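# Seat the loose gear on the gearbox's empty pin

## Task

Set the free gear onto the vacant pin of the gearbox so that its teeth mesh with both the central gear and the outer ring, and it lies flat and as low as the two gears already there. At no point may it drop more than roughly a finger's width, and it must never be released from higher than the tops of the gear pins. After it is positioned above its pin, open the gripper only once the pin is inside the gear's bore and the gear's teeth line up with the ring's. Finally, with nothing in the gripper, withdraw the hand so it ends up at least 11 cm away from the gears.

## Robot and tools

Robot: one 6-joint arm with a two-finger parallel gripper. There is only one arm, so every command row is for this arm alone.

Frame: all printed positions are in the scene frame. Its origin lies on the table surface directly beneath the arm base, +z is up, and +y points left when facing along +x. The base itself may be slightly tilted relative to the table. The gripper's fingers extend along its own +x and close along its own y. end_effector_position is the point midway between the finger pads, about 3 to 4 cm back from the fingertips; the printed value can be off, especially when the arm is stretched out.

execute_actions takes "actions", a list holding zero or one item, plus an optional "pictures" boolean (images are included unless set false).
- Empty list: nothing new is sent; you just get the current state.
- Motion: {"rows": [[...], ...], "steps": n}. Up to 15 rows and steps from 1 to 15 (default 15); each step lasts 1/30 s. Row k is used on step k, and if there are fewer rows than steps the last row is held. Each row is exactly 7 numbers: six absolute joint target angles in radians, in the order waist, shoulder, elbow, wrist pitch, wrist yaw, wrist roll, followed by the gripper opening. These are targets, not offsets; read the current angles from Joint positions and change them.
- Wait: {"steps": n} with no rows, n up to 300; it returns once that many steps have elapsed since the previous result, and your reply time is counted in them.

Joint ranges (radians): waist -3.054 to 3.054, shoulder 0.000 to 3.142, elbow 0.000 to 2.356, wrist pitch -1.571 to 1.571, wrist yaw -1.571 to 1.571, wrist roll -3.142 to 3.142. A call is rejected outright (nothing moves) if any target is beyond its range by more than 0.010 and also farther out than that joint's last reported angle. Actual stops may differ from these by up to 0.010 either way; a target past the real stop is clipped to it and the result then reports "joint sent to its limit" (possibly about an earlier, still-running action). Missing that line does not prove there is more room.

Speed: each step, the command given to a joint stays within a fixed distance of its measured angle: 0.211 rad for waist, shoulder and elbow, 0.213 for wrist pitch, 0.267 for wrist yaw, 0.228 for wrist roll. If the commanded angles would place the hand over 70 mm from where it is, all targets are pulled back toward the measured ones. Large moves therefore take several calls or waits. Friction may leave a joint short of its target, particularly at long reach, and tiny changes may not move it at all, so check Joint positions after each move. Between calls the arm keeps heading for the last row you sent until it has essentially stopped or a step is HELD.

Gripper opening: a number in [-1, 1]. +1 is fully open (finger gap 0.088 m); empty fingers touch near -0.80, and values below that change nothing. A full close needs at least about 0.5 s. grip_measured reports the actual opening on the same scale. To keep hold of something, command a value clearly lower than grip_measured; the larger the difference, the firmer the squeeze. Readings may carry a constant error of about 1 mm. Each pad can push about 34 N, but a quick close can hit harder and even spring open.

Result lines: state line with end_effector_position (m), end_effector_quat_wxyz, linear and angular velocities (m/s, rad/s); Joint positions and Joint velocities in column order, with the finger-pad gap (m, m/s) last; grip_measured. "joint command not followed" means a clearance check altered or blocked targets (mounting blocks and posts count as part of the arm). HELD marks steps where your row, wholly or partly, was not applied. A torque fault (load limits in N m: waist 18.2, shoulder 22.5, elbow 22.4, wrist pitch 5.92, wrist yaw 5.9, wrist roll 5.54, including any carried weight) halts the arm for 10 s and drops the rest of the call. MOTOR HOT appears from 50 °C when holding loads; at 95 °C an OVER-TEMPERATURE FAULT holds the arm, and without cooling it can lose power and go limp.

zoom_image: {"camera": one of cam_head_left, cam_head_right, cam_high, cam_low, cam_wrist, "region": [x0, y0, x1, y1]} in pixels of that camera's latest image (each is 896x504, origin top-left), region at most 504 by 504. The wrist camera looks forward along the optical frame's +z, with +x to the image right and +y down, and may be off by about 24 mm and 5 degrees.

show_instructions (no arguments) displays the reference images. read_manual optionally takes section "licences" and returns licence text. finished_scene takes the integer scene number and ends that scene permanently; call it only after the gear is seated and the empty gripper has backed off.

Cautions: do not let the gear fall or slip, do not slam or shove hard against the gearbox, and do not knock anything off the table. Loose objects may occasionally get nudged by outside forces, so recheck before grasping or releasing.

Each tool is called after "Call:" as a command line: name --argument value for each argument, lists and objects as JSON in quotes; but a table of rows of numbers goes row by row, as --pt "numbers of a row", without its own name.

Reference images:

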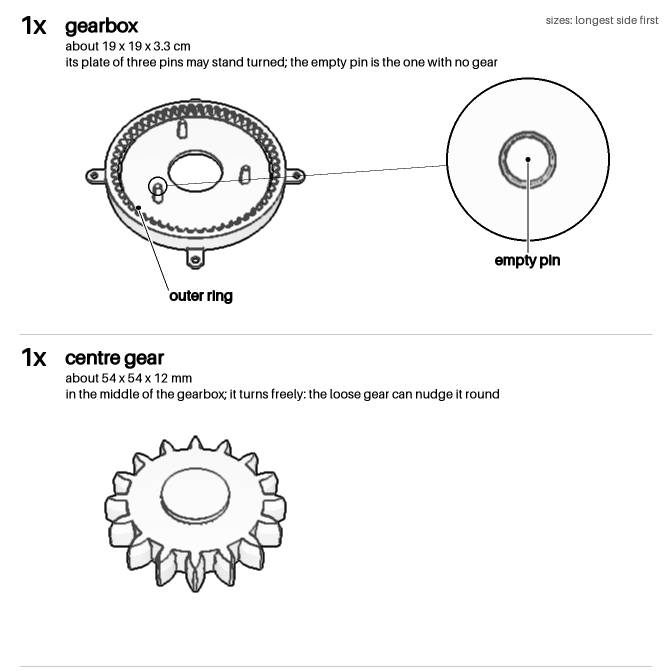

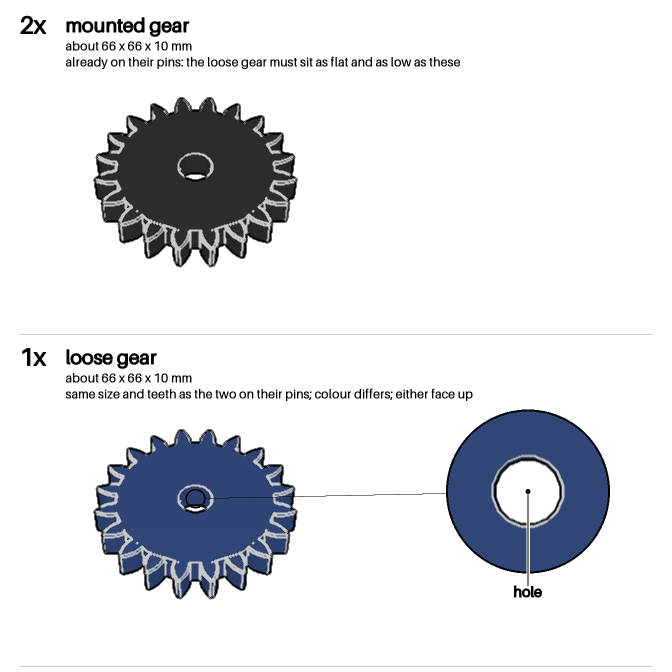

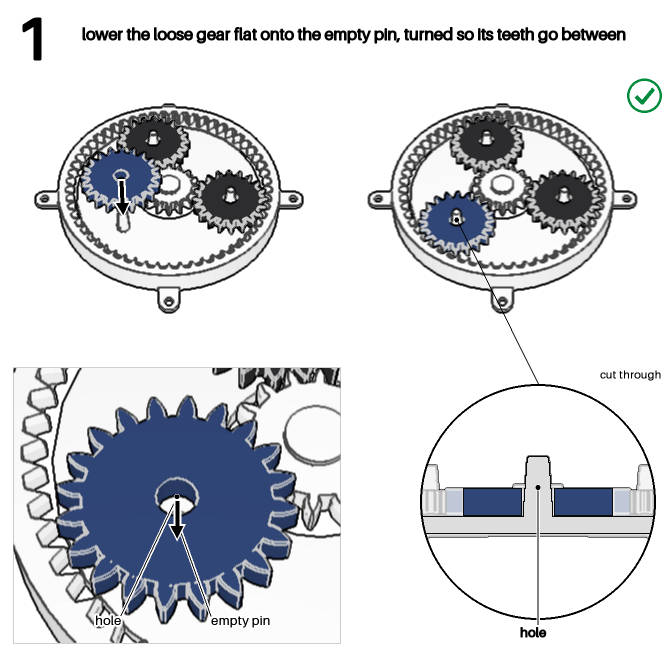

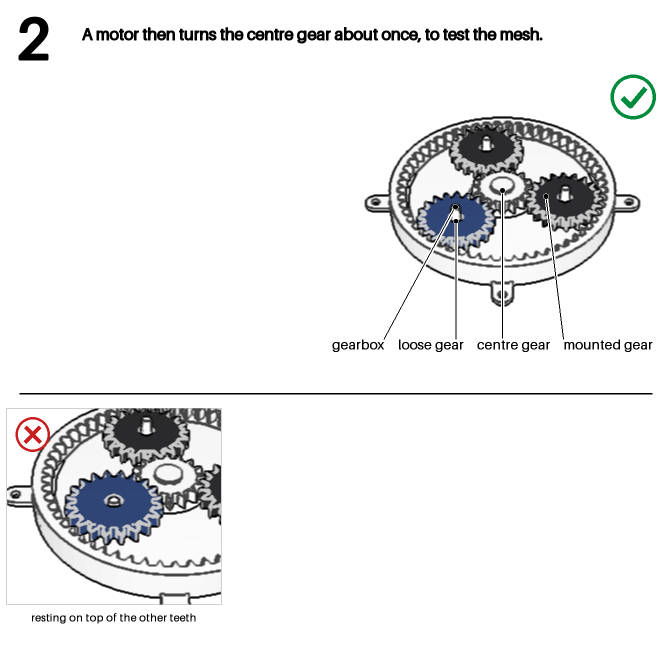

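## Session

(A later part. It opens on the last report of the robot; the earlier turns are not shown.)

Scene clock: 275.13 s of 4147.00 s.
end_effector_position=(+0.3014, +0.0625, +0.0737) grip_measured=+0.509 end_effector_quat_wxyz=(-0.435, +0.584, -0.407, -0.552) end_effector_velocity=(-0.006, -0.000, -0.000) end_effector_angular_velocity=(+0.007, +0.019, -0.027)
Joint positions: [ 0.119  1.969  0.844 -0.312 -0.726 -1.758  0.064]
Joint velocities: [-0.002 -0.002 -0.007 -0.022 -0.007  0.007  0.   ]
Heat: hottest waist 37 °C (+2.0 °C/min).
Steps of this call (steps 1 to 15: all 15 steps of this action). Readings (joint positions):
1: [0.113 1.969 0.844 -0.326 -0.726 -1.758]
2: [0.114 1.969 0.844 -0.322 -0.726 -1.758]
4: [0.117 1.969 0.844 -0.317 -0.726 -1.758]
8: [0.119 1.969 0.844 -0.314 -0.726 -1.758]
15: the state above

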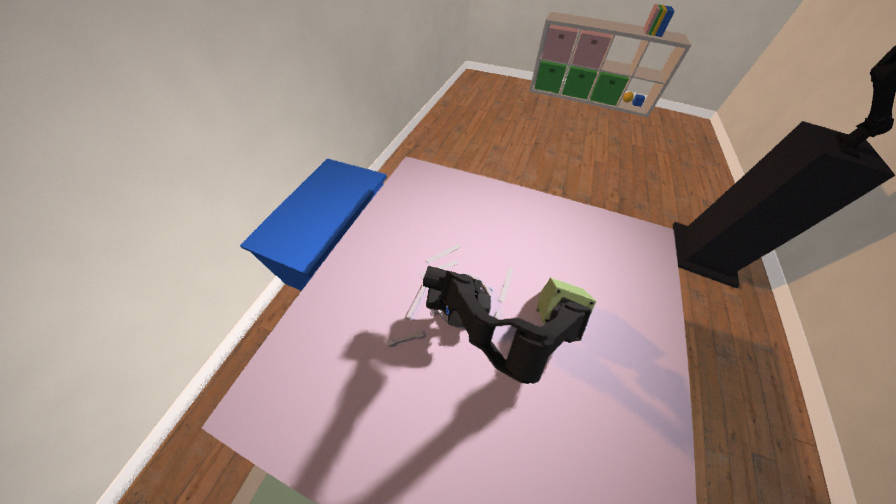

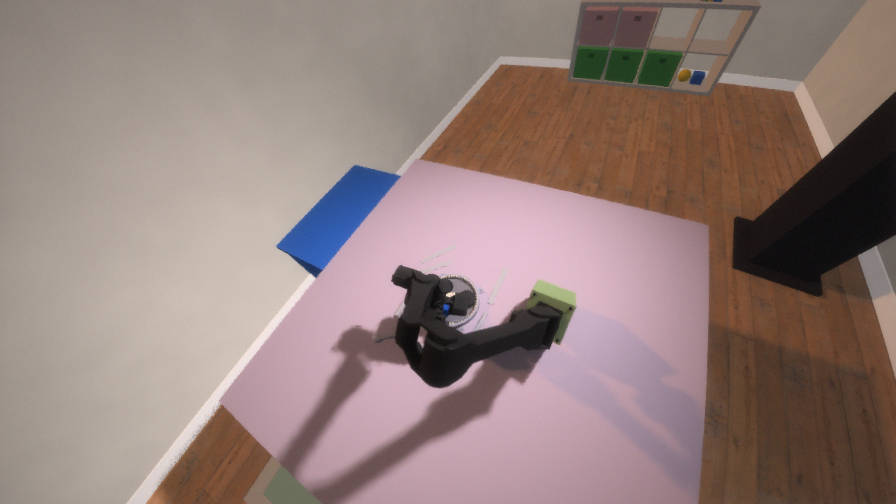

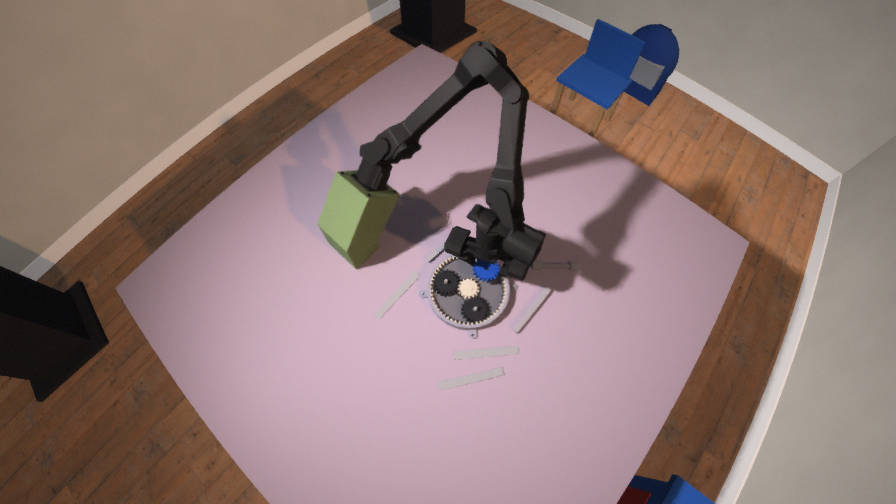

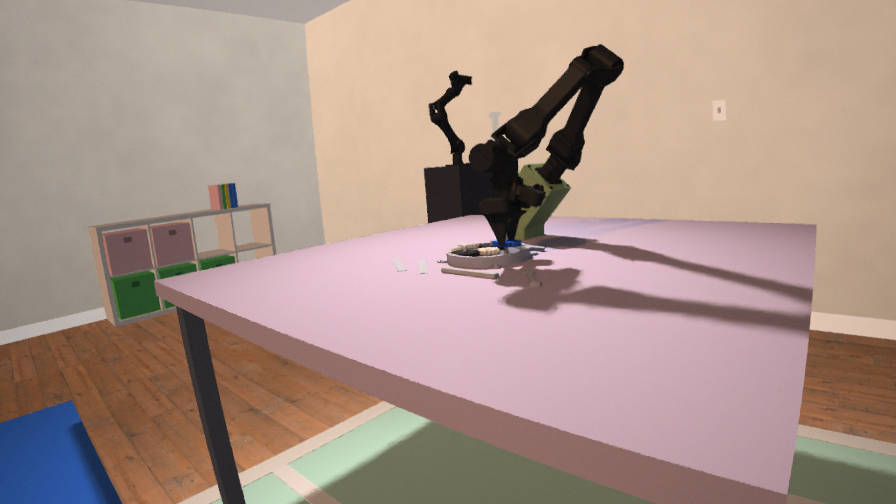

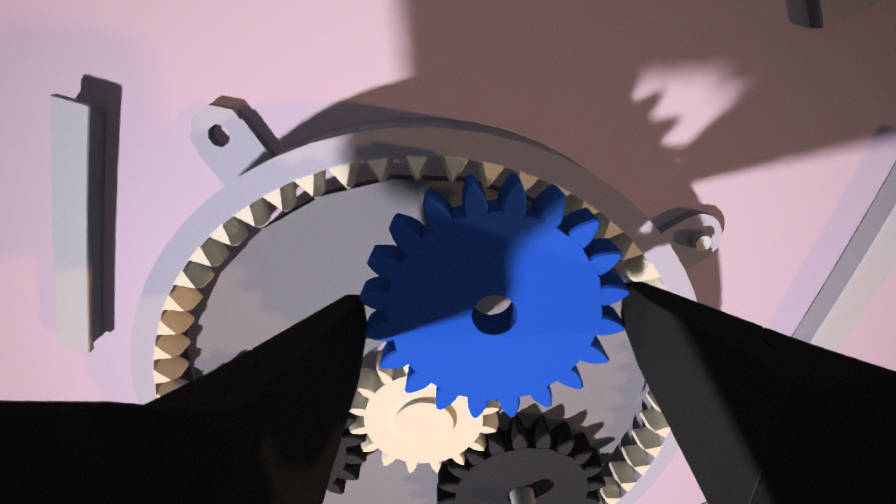

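Call:
execute_actions --actions '[{"rows":[[0.116,1.986,0.842,-0.335,-0.728,-1.76,0.2]],"steps":15}]'

Call:
zoom_image --camera "cam_wrist" --region '[350,140,650,440]'

Scene clock: 282.27 s of 4147.00 s.
end_effector_position=(+0.2965, +0.0609, +0.0719) grip_measured=+0.509 end_effector_quat_wxyz=(-0.435, +0.574, -0.417, -0.554) end_effector_velocity=(-0.001, -0.001, +0.002) end_effector_angular_velocity=(-0.007, -0.000, -0.011)
Joint positions: [ 0.119  1.976  0.844 -0.333 -0.726 -1.758  0.064]
Joint velocities: [-0.002 -0.007 -0.002 -0.007  0.007  0.007 -0.   ]
Heat: hottest waist 37 °C (+1.0 °C/min).
Steps of this call (steps 1 to 15: the robot went on to your last target; steps 16 to 199: nothing new was sent; steps 200 to 214: all 15 steps of this action). Readings (joint positions):
200: [0.119 1.970 0.844 -0.313 -0.726 -1.758]
201: [0.119 1.971 0.844 -0.316 -0.726 -1.758]
203: [0.119 1.973 0.844 -0.325 -0.726 -1.758]
207: [0.119 1.976 0.844 -0.330 -0.726 -1.758]
214: the state above

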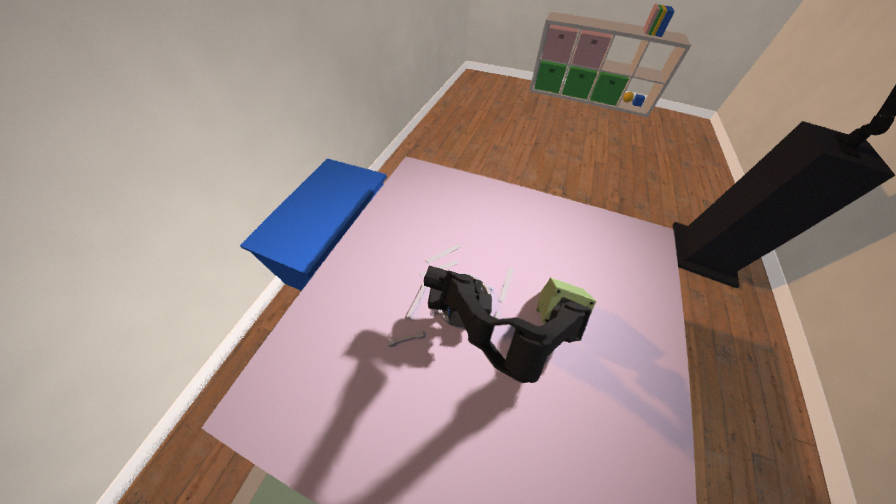

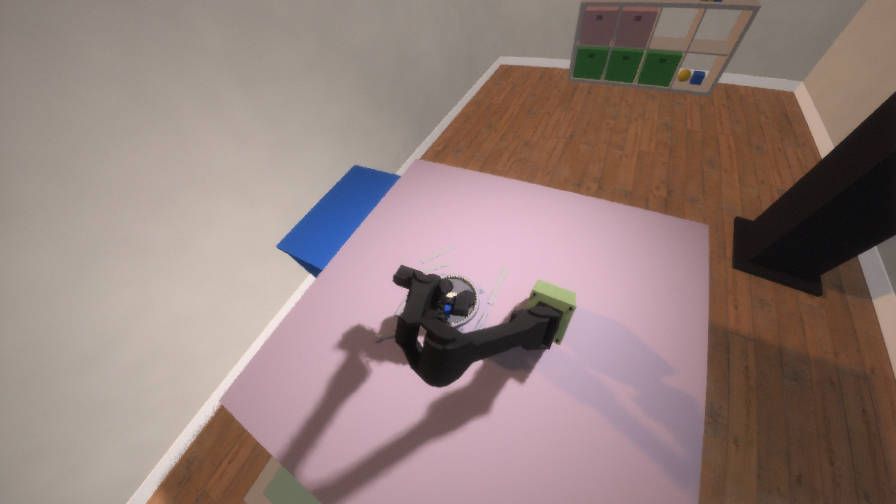

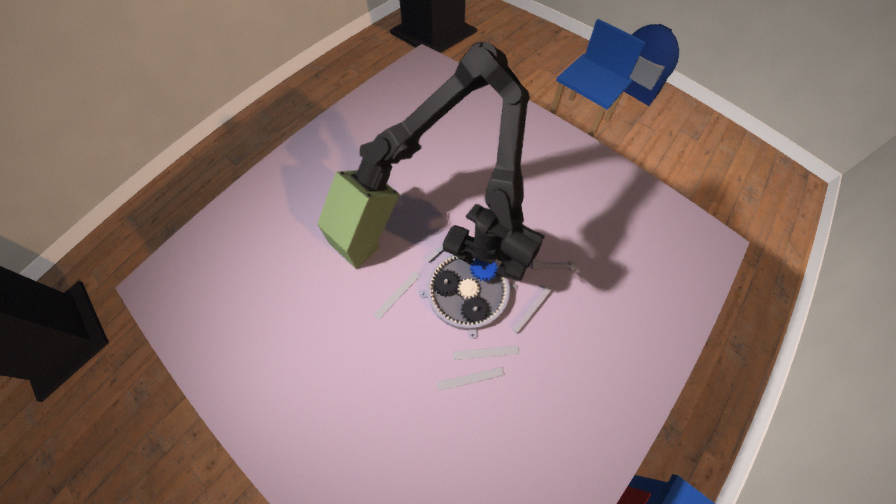

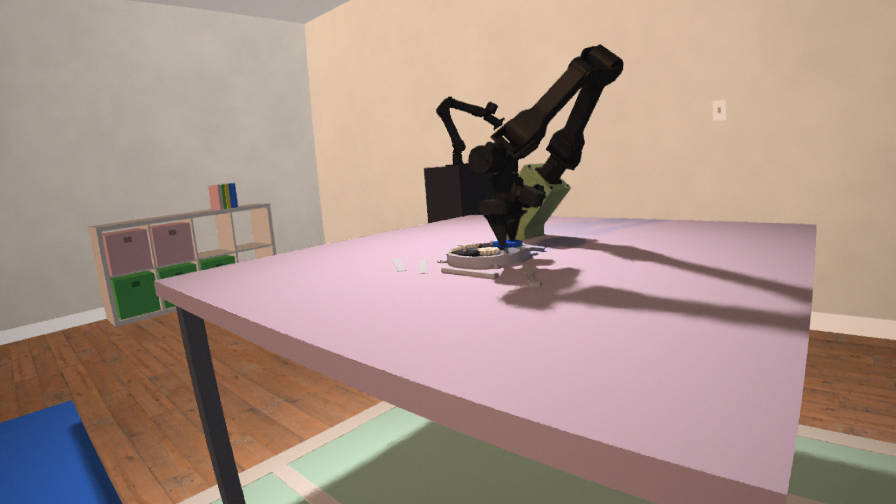

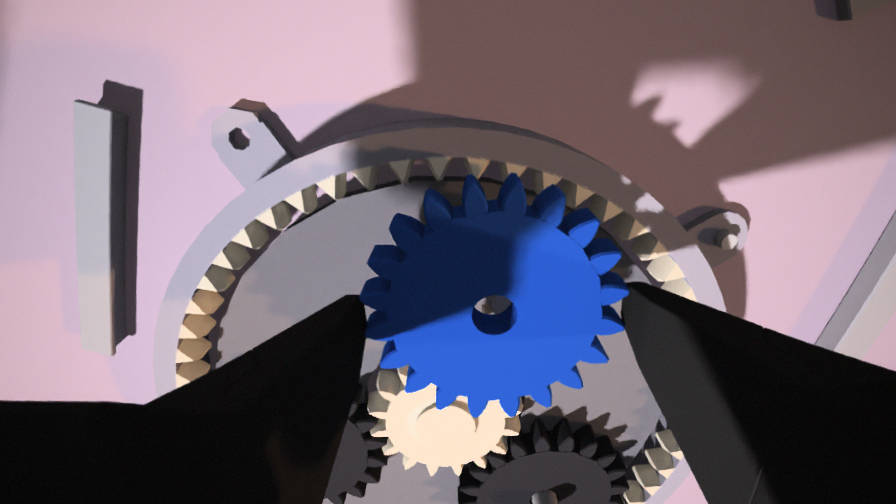

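Region (350, 140, 650, 440) of cam_wrist's 896x504 image, scaled by 1.680, with more detail than that image has.

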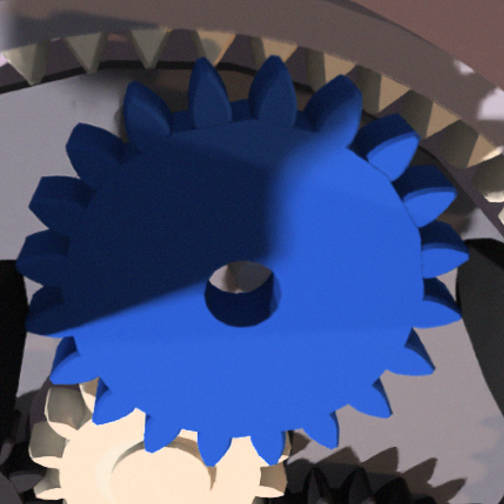

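Call:
execute_actions --actions '[{"rows":[[0.105,1.986,0.842,-0.335,-0.728,-1.76,0.2]],"steps":15}]'

Call:
zoom_image --camera "cam_wrist" --region '[350,140,650,440]'

Scene clock: 287.10 s of 4147.00 s.
end_effector_position=(+0.2968, +0.0589, +0.0733) grip_measured=+0.509 end_effector_quat_wxyz=(-0.438, +0.573, -0.419, -0.551) end_effector_velocity=(-0.004, -0.003, -0.001) end_effector_angular_velocity=(-0.008, +0.011, -0.006)
Joint positions: [ 0.111  1.976  0.843 -0.335 -0.726 -1.758  0.064]
Joint velocities: [-0.002  0.002 -0.007 -0.007  0.007 -0.007 -0.   ]
Heat: hottest waist 37 °C (+1.0 °C/min).
Steps of this call (steps 1 to 15: the robot went on to your last target; steps 16 to 130: nothing new was sent; steps 131 to 145: all 15 steps of this action). Readings (joint positions):
131: [0.119 1.976 0.843 -0.335 -0.726 -1.758]
132: [0.118 1.976 0.843 -0.335 -0.726 -1.758]
134: [0.115 1.976 0.843 -0.335 -0.726 -1.758]
138: [0.112 1.976 0.843 -0.335 -0.726 -1.758]
145: the state above

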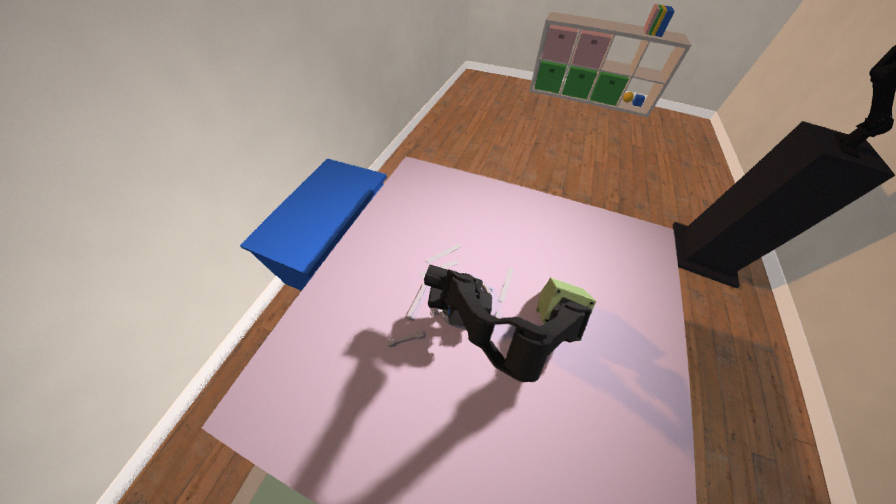

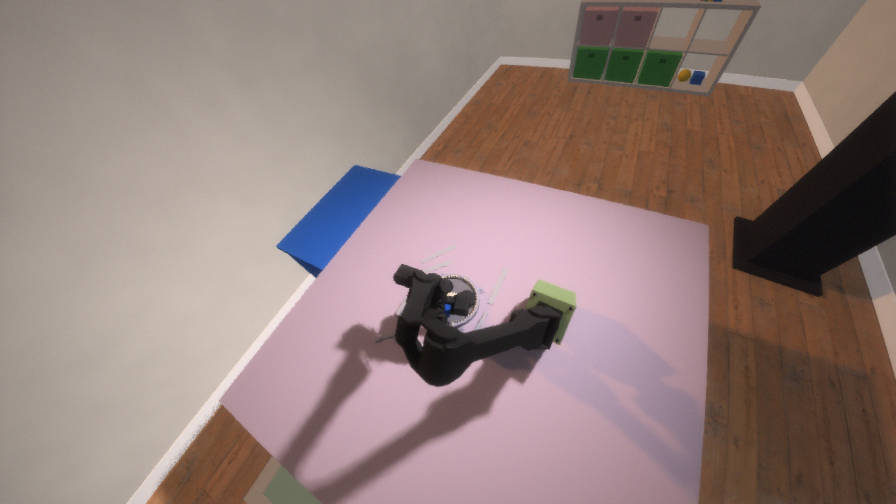

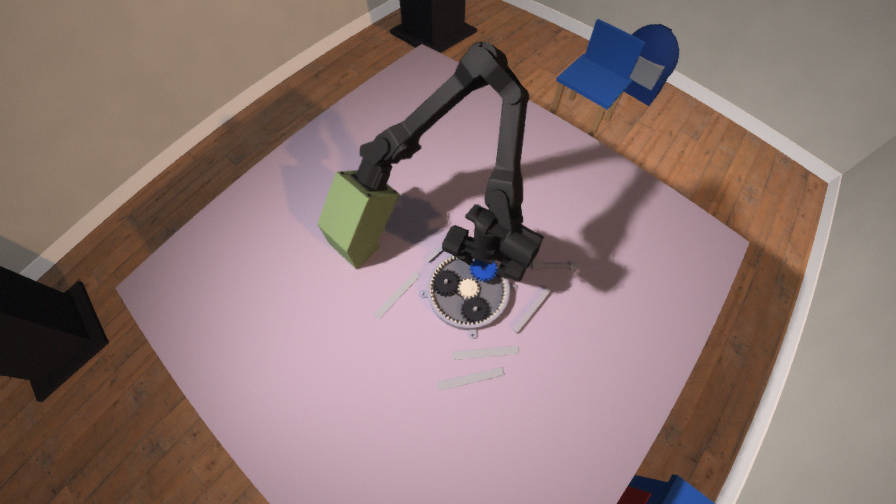

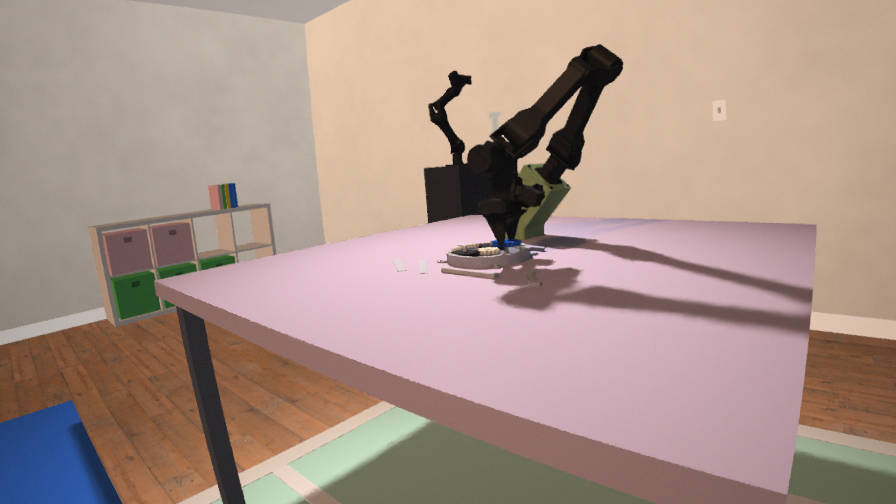

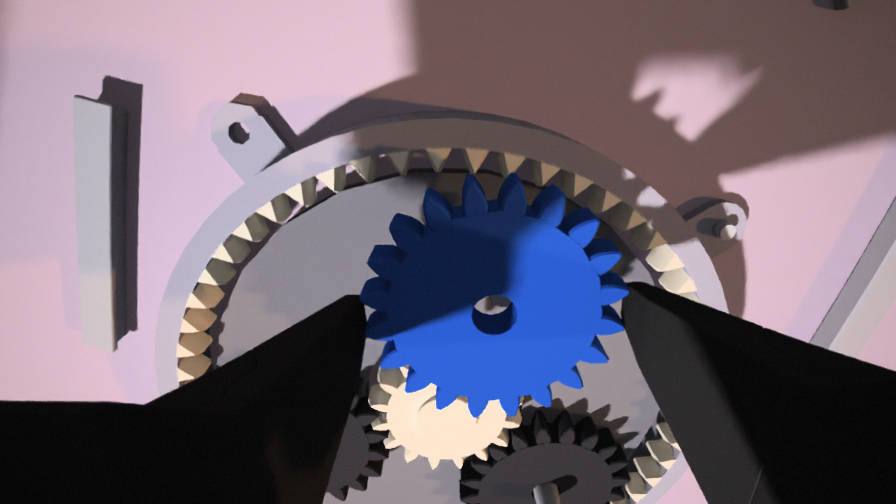

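Region (350, 140, 650, 440) of cam_wrist's 896x504 image, scaled by 1.680, with more detail than that image has.

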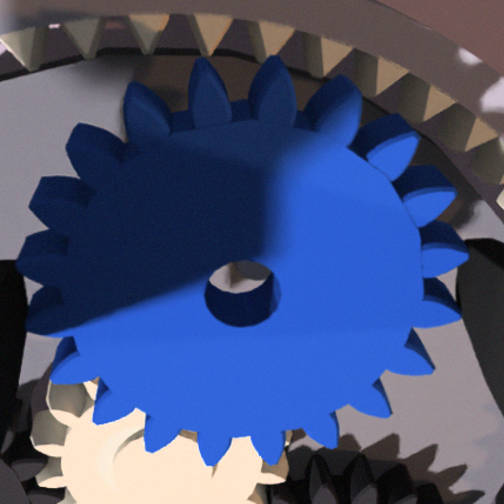

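Call:
execute_actions --actions '[{"rows":[[0.112,1.989,0.84,-0.327,-0.728,-1.76,0.2],[0.118,1.991,0.838,-0.321,-0.728,-1.76,0.2],[0.122,1.993,0.836,-0.315,-0.728,-1.76,0.2],[0.126,1.995,0.834,-0.31,-0.728,-1.76,0.2]],"steps":15}]'

Call:
zoom_image --camera "cam_wrist" --region '[350,140,650,440]'

Scene clock: 292.63 s of 4147.00 s.
end_effector_position=(+0.2981, +0.0599, +0.0692) grip_measured=+0.509 end_effector_quat_wxyz=(-0.433, +0.578, -0.413, -0.554) end_effector_velocity=(-0.001, +0.000, +0.000) end_effector_angular_velocity=(+0.007, -0.003, +0.007)
Joint positions: [ 0.123  1.984  0.841 -0.309 -0.724 -1.758  0.064]
Joint velocities: [-0.002 -0.002 -0.007  0.007 -0.007 -0.007  0.   ]
Heat: hottest waist 37 °C (+1.0 °C/min).
Steps of this call (steps 1 to 15: the robot went on to your last target; steps 16 to 151: nothing new was sent; steps 152 to 166: all 15 steps of this action). Readings (joint positions):
152: [0.111 1.978 0.843 -0.335 -0.726 -1.758]
153: [0.111 1.978 0.843 -0.333 -0.726 -1.758]
155: [0.113 1.980 0.843 -0.325 -0.726 -1.758]
159: [0.119 1.983 0.842 -0.315 -0.725 -1.758]
166: the state above

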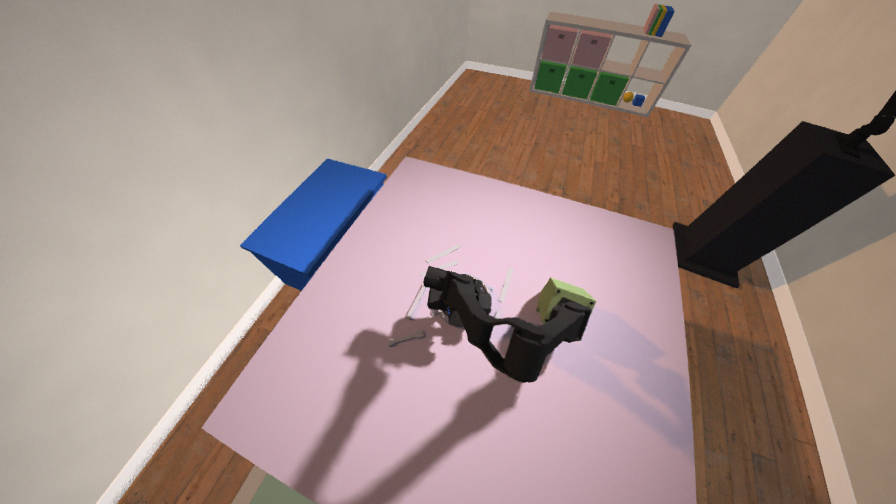

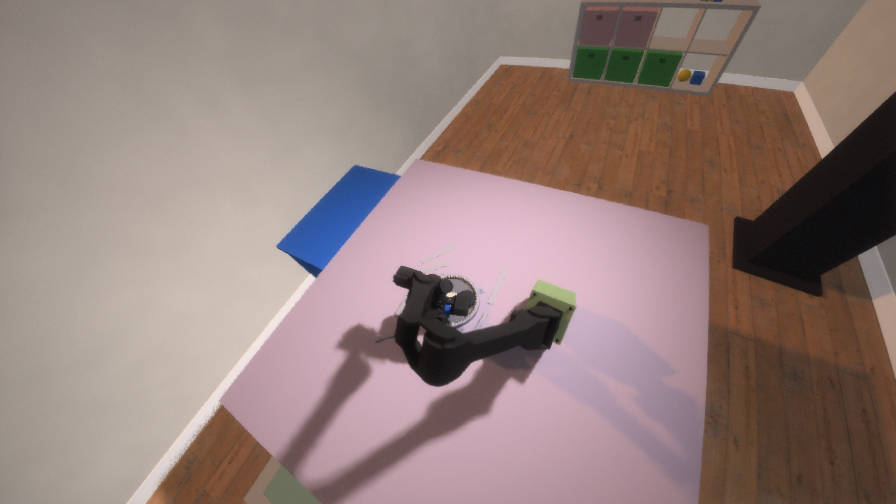

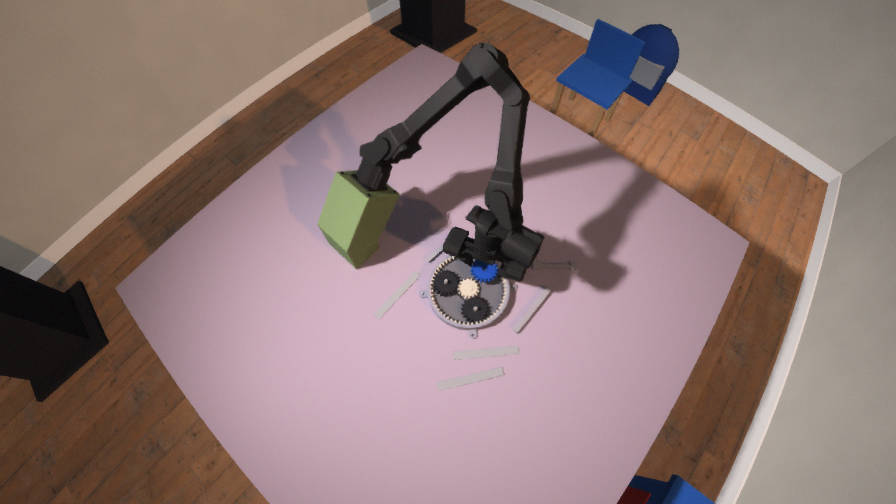

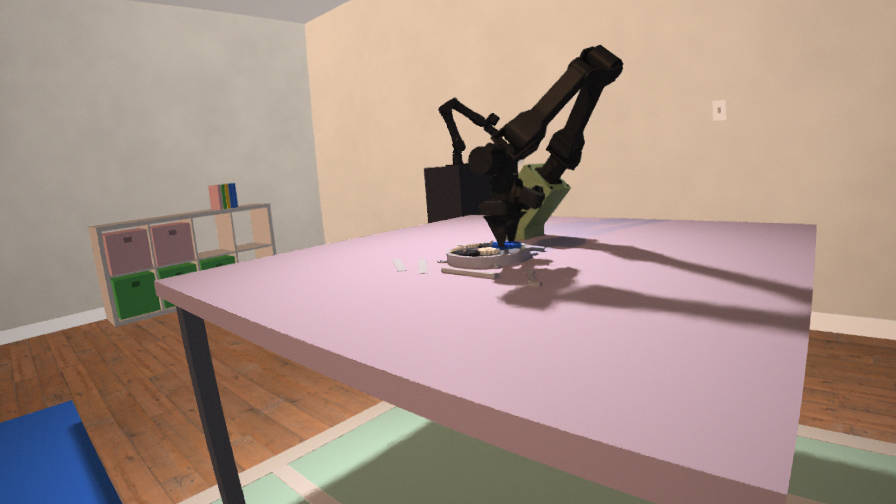

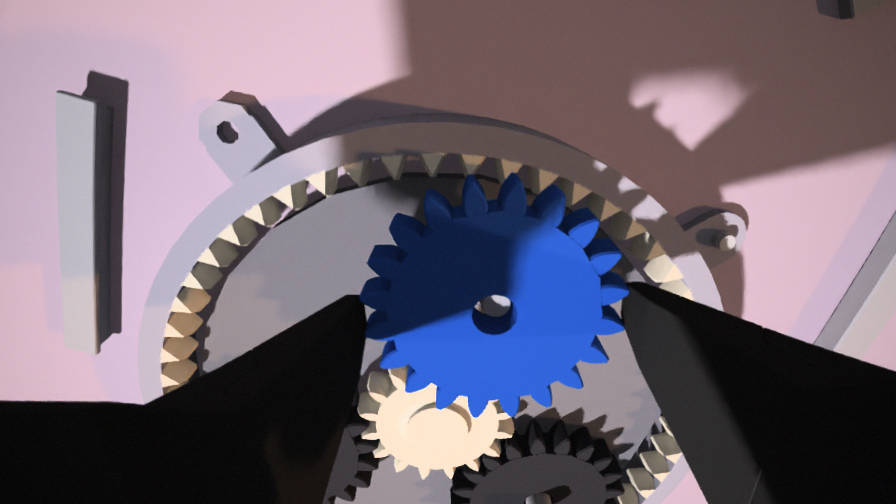

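Region (350, 140, 650, 440) of cam_wrist's 896x504 image, scaled by 1.680, with more detail than that image has.

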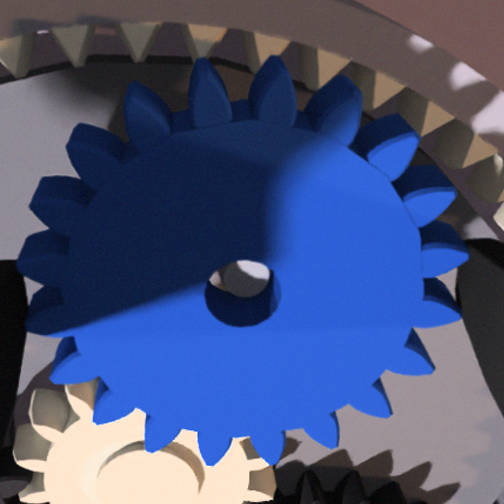

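Call:
execute_actions --actions '[{"rows":[[0.126,1.995,0.834,-0.31,-0.728,-1.72,0.2],[0.126,1.995,0.834,-0.31,-0.728,-1.68,0.2],[0.126,1.995,0.834,-0.31,-0.728,-1.64,0.2],[0.126,1.995,0.834,-0.31,-0.728,-1.60,0.2]],"steps":15}]'

Call:
zoom_image --camera "cam_wrist" --region '[350,100,650,400]'

Scene clock: 298.53 s of 4147.00 s.
end_effector_position=(+0.2974, +0.0600, +0.0684) grip_measured=+0.509 end_effector_quat_wxyz=(-0.475, +0.544, -0.453, -0.523) end_effector_velocity=(-0.004, +0.003, +0.002) end_effector_angular_velocity=(+0.023, +0.013, -0.049)
Joint positions: [ 0.125  1.986  0.84  -0.308 -0.725 -1.609  0.064]
Joint velocities: [-0.002 -0.007 -0.002 -0.022 -0.022  0.037  0.   ]
Heat: hottest waist 37 °C (+1.0 °C/min).
Steps of this call (steps 1 to 15: the robot went on to your last target; steps 16 to 162: nothing new was sent; steps 163 to 177: all 15 steps of this action). Readings (joint positions):
163: [0.125 1.986 0.840 -0.308 -0.725 -1.756]
164: [0.125 1.986 0.840 -0.308 -0.725 -1.743]
166: [0.125 1.986 0.840 -0.308 -0.725 -1.697]
170: [0.125 1.986 0.840 -0.308 -0.725 -1.635]
177: the state above

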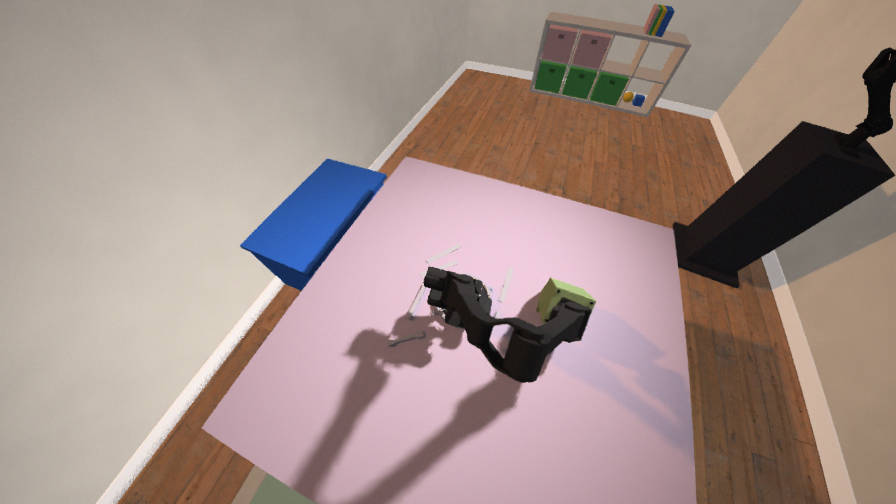

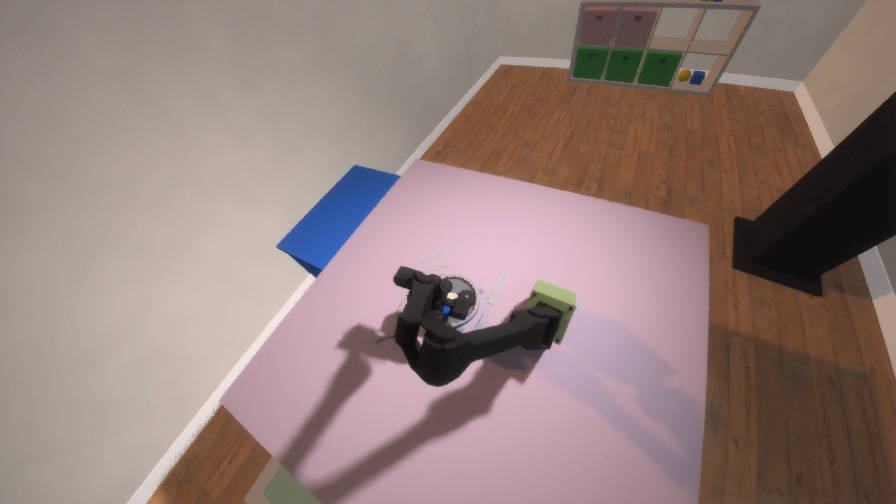

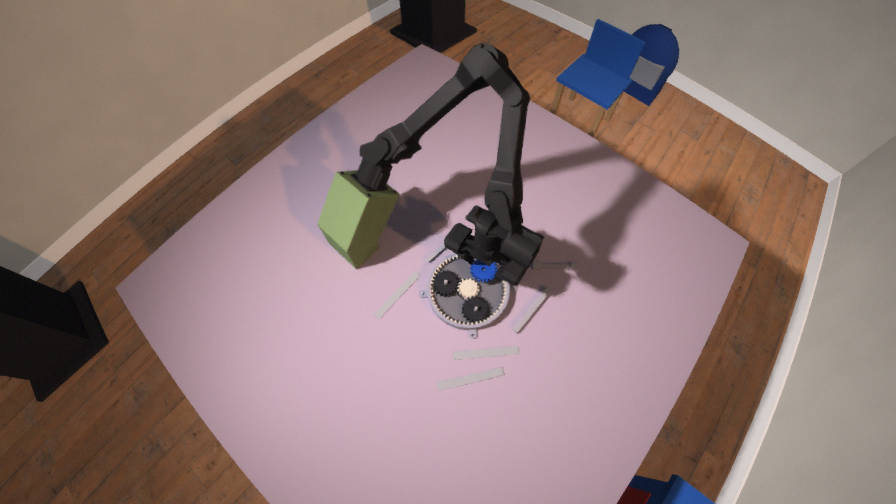

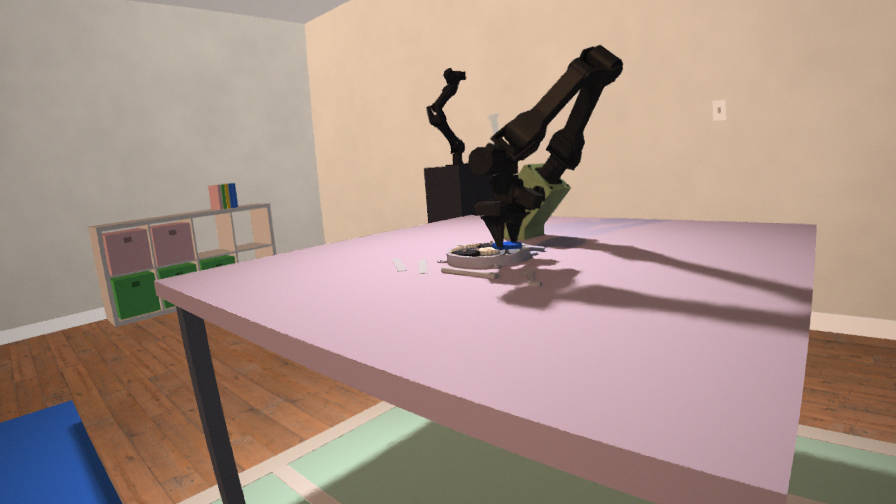

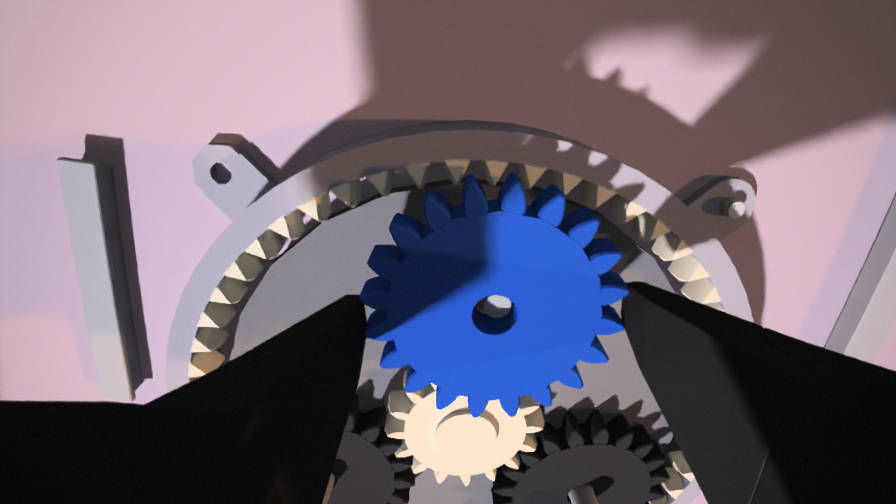

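Region (350, 100, 650, 400) of cam_wrist's 896x504 image, scaled by 1.680, with more detail than that image has.

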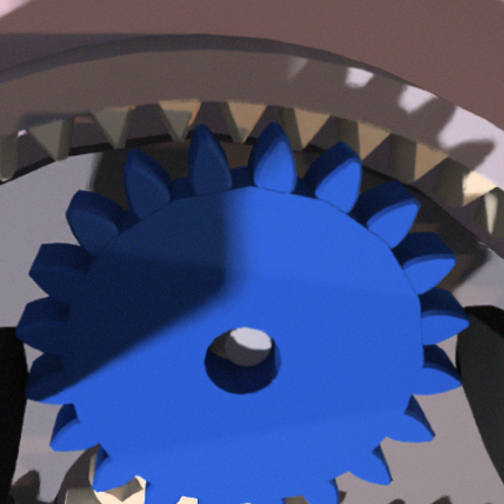

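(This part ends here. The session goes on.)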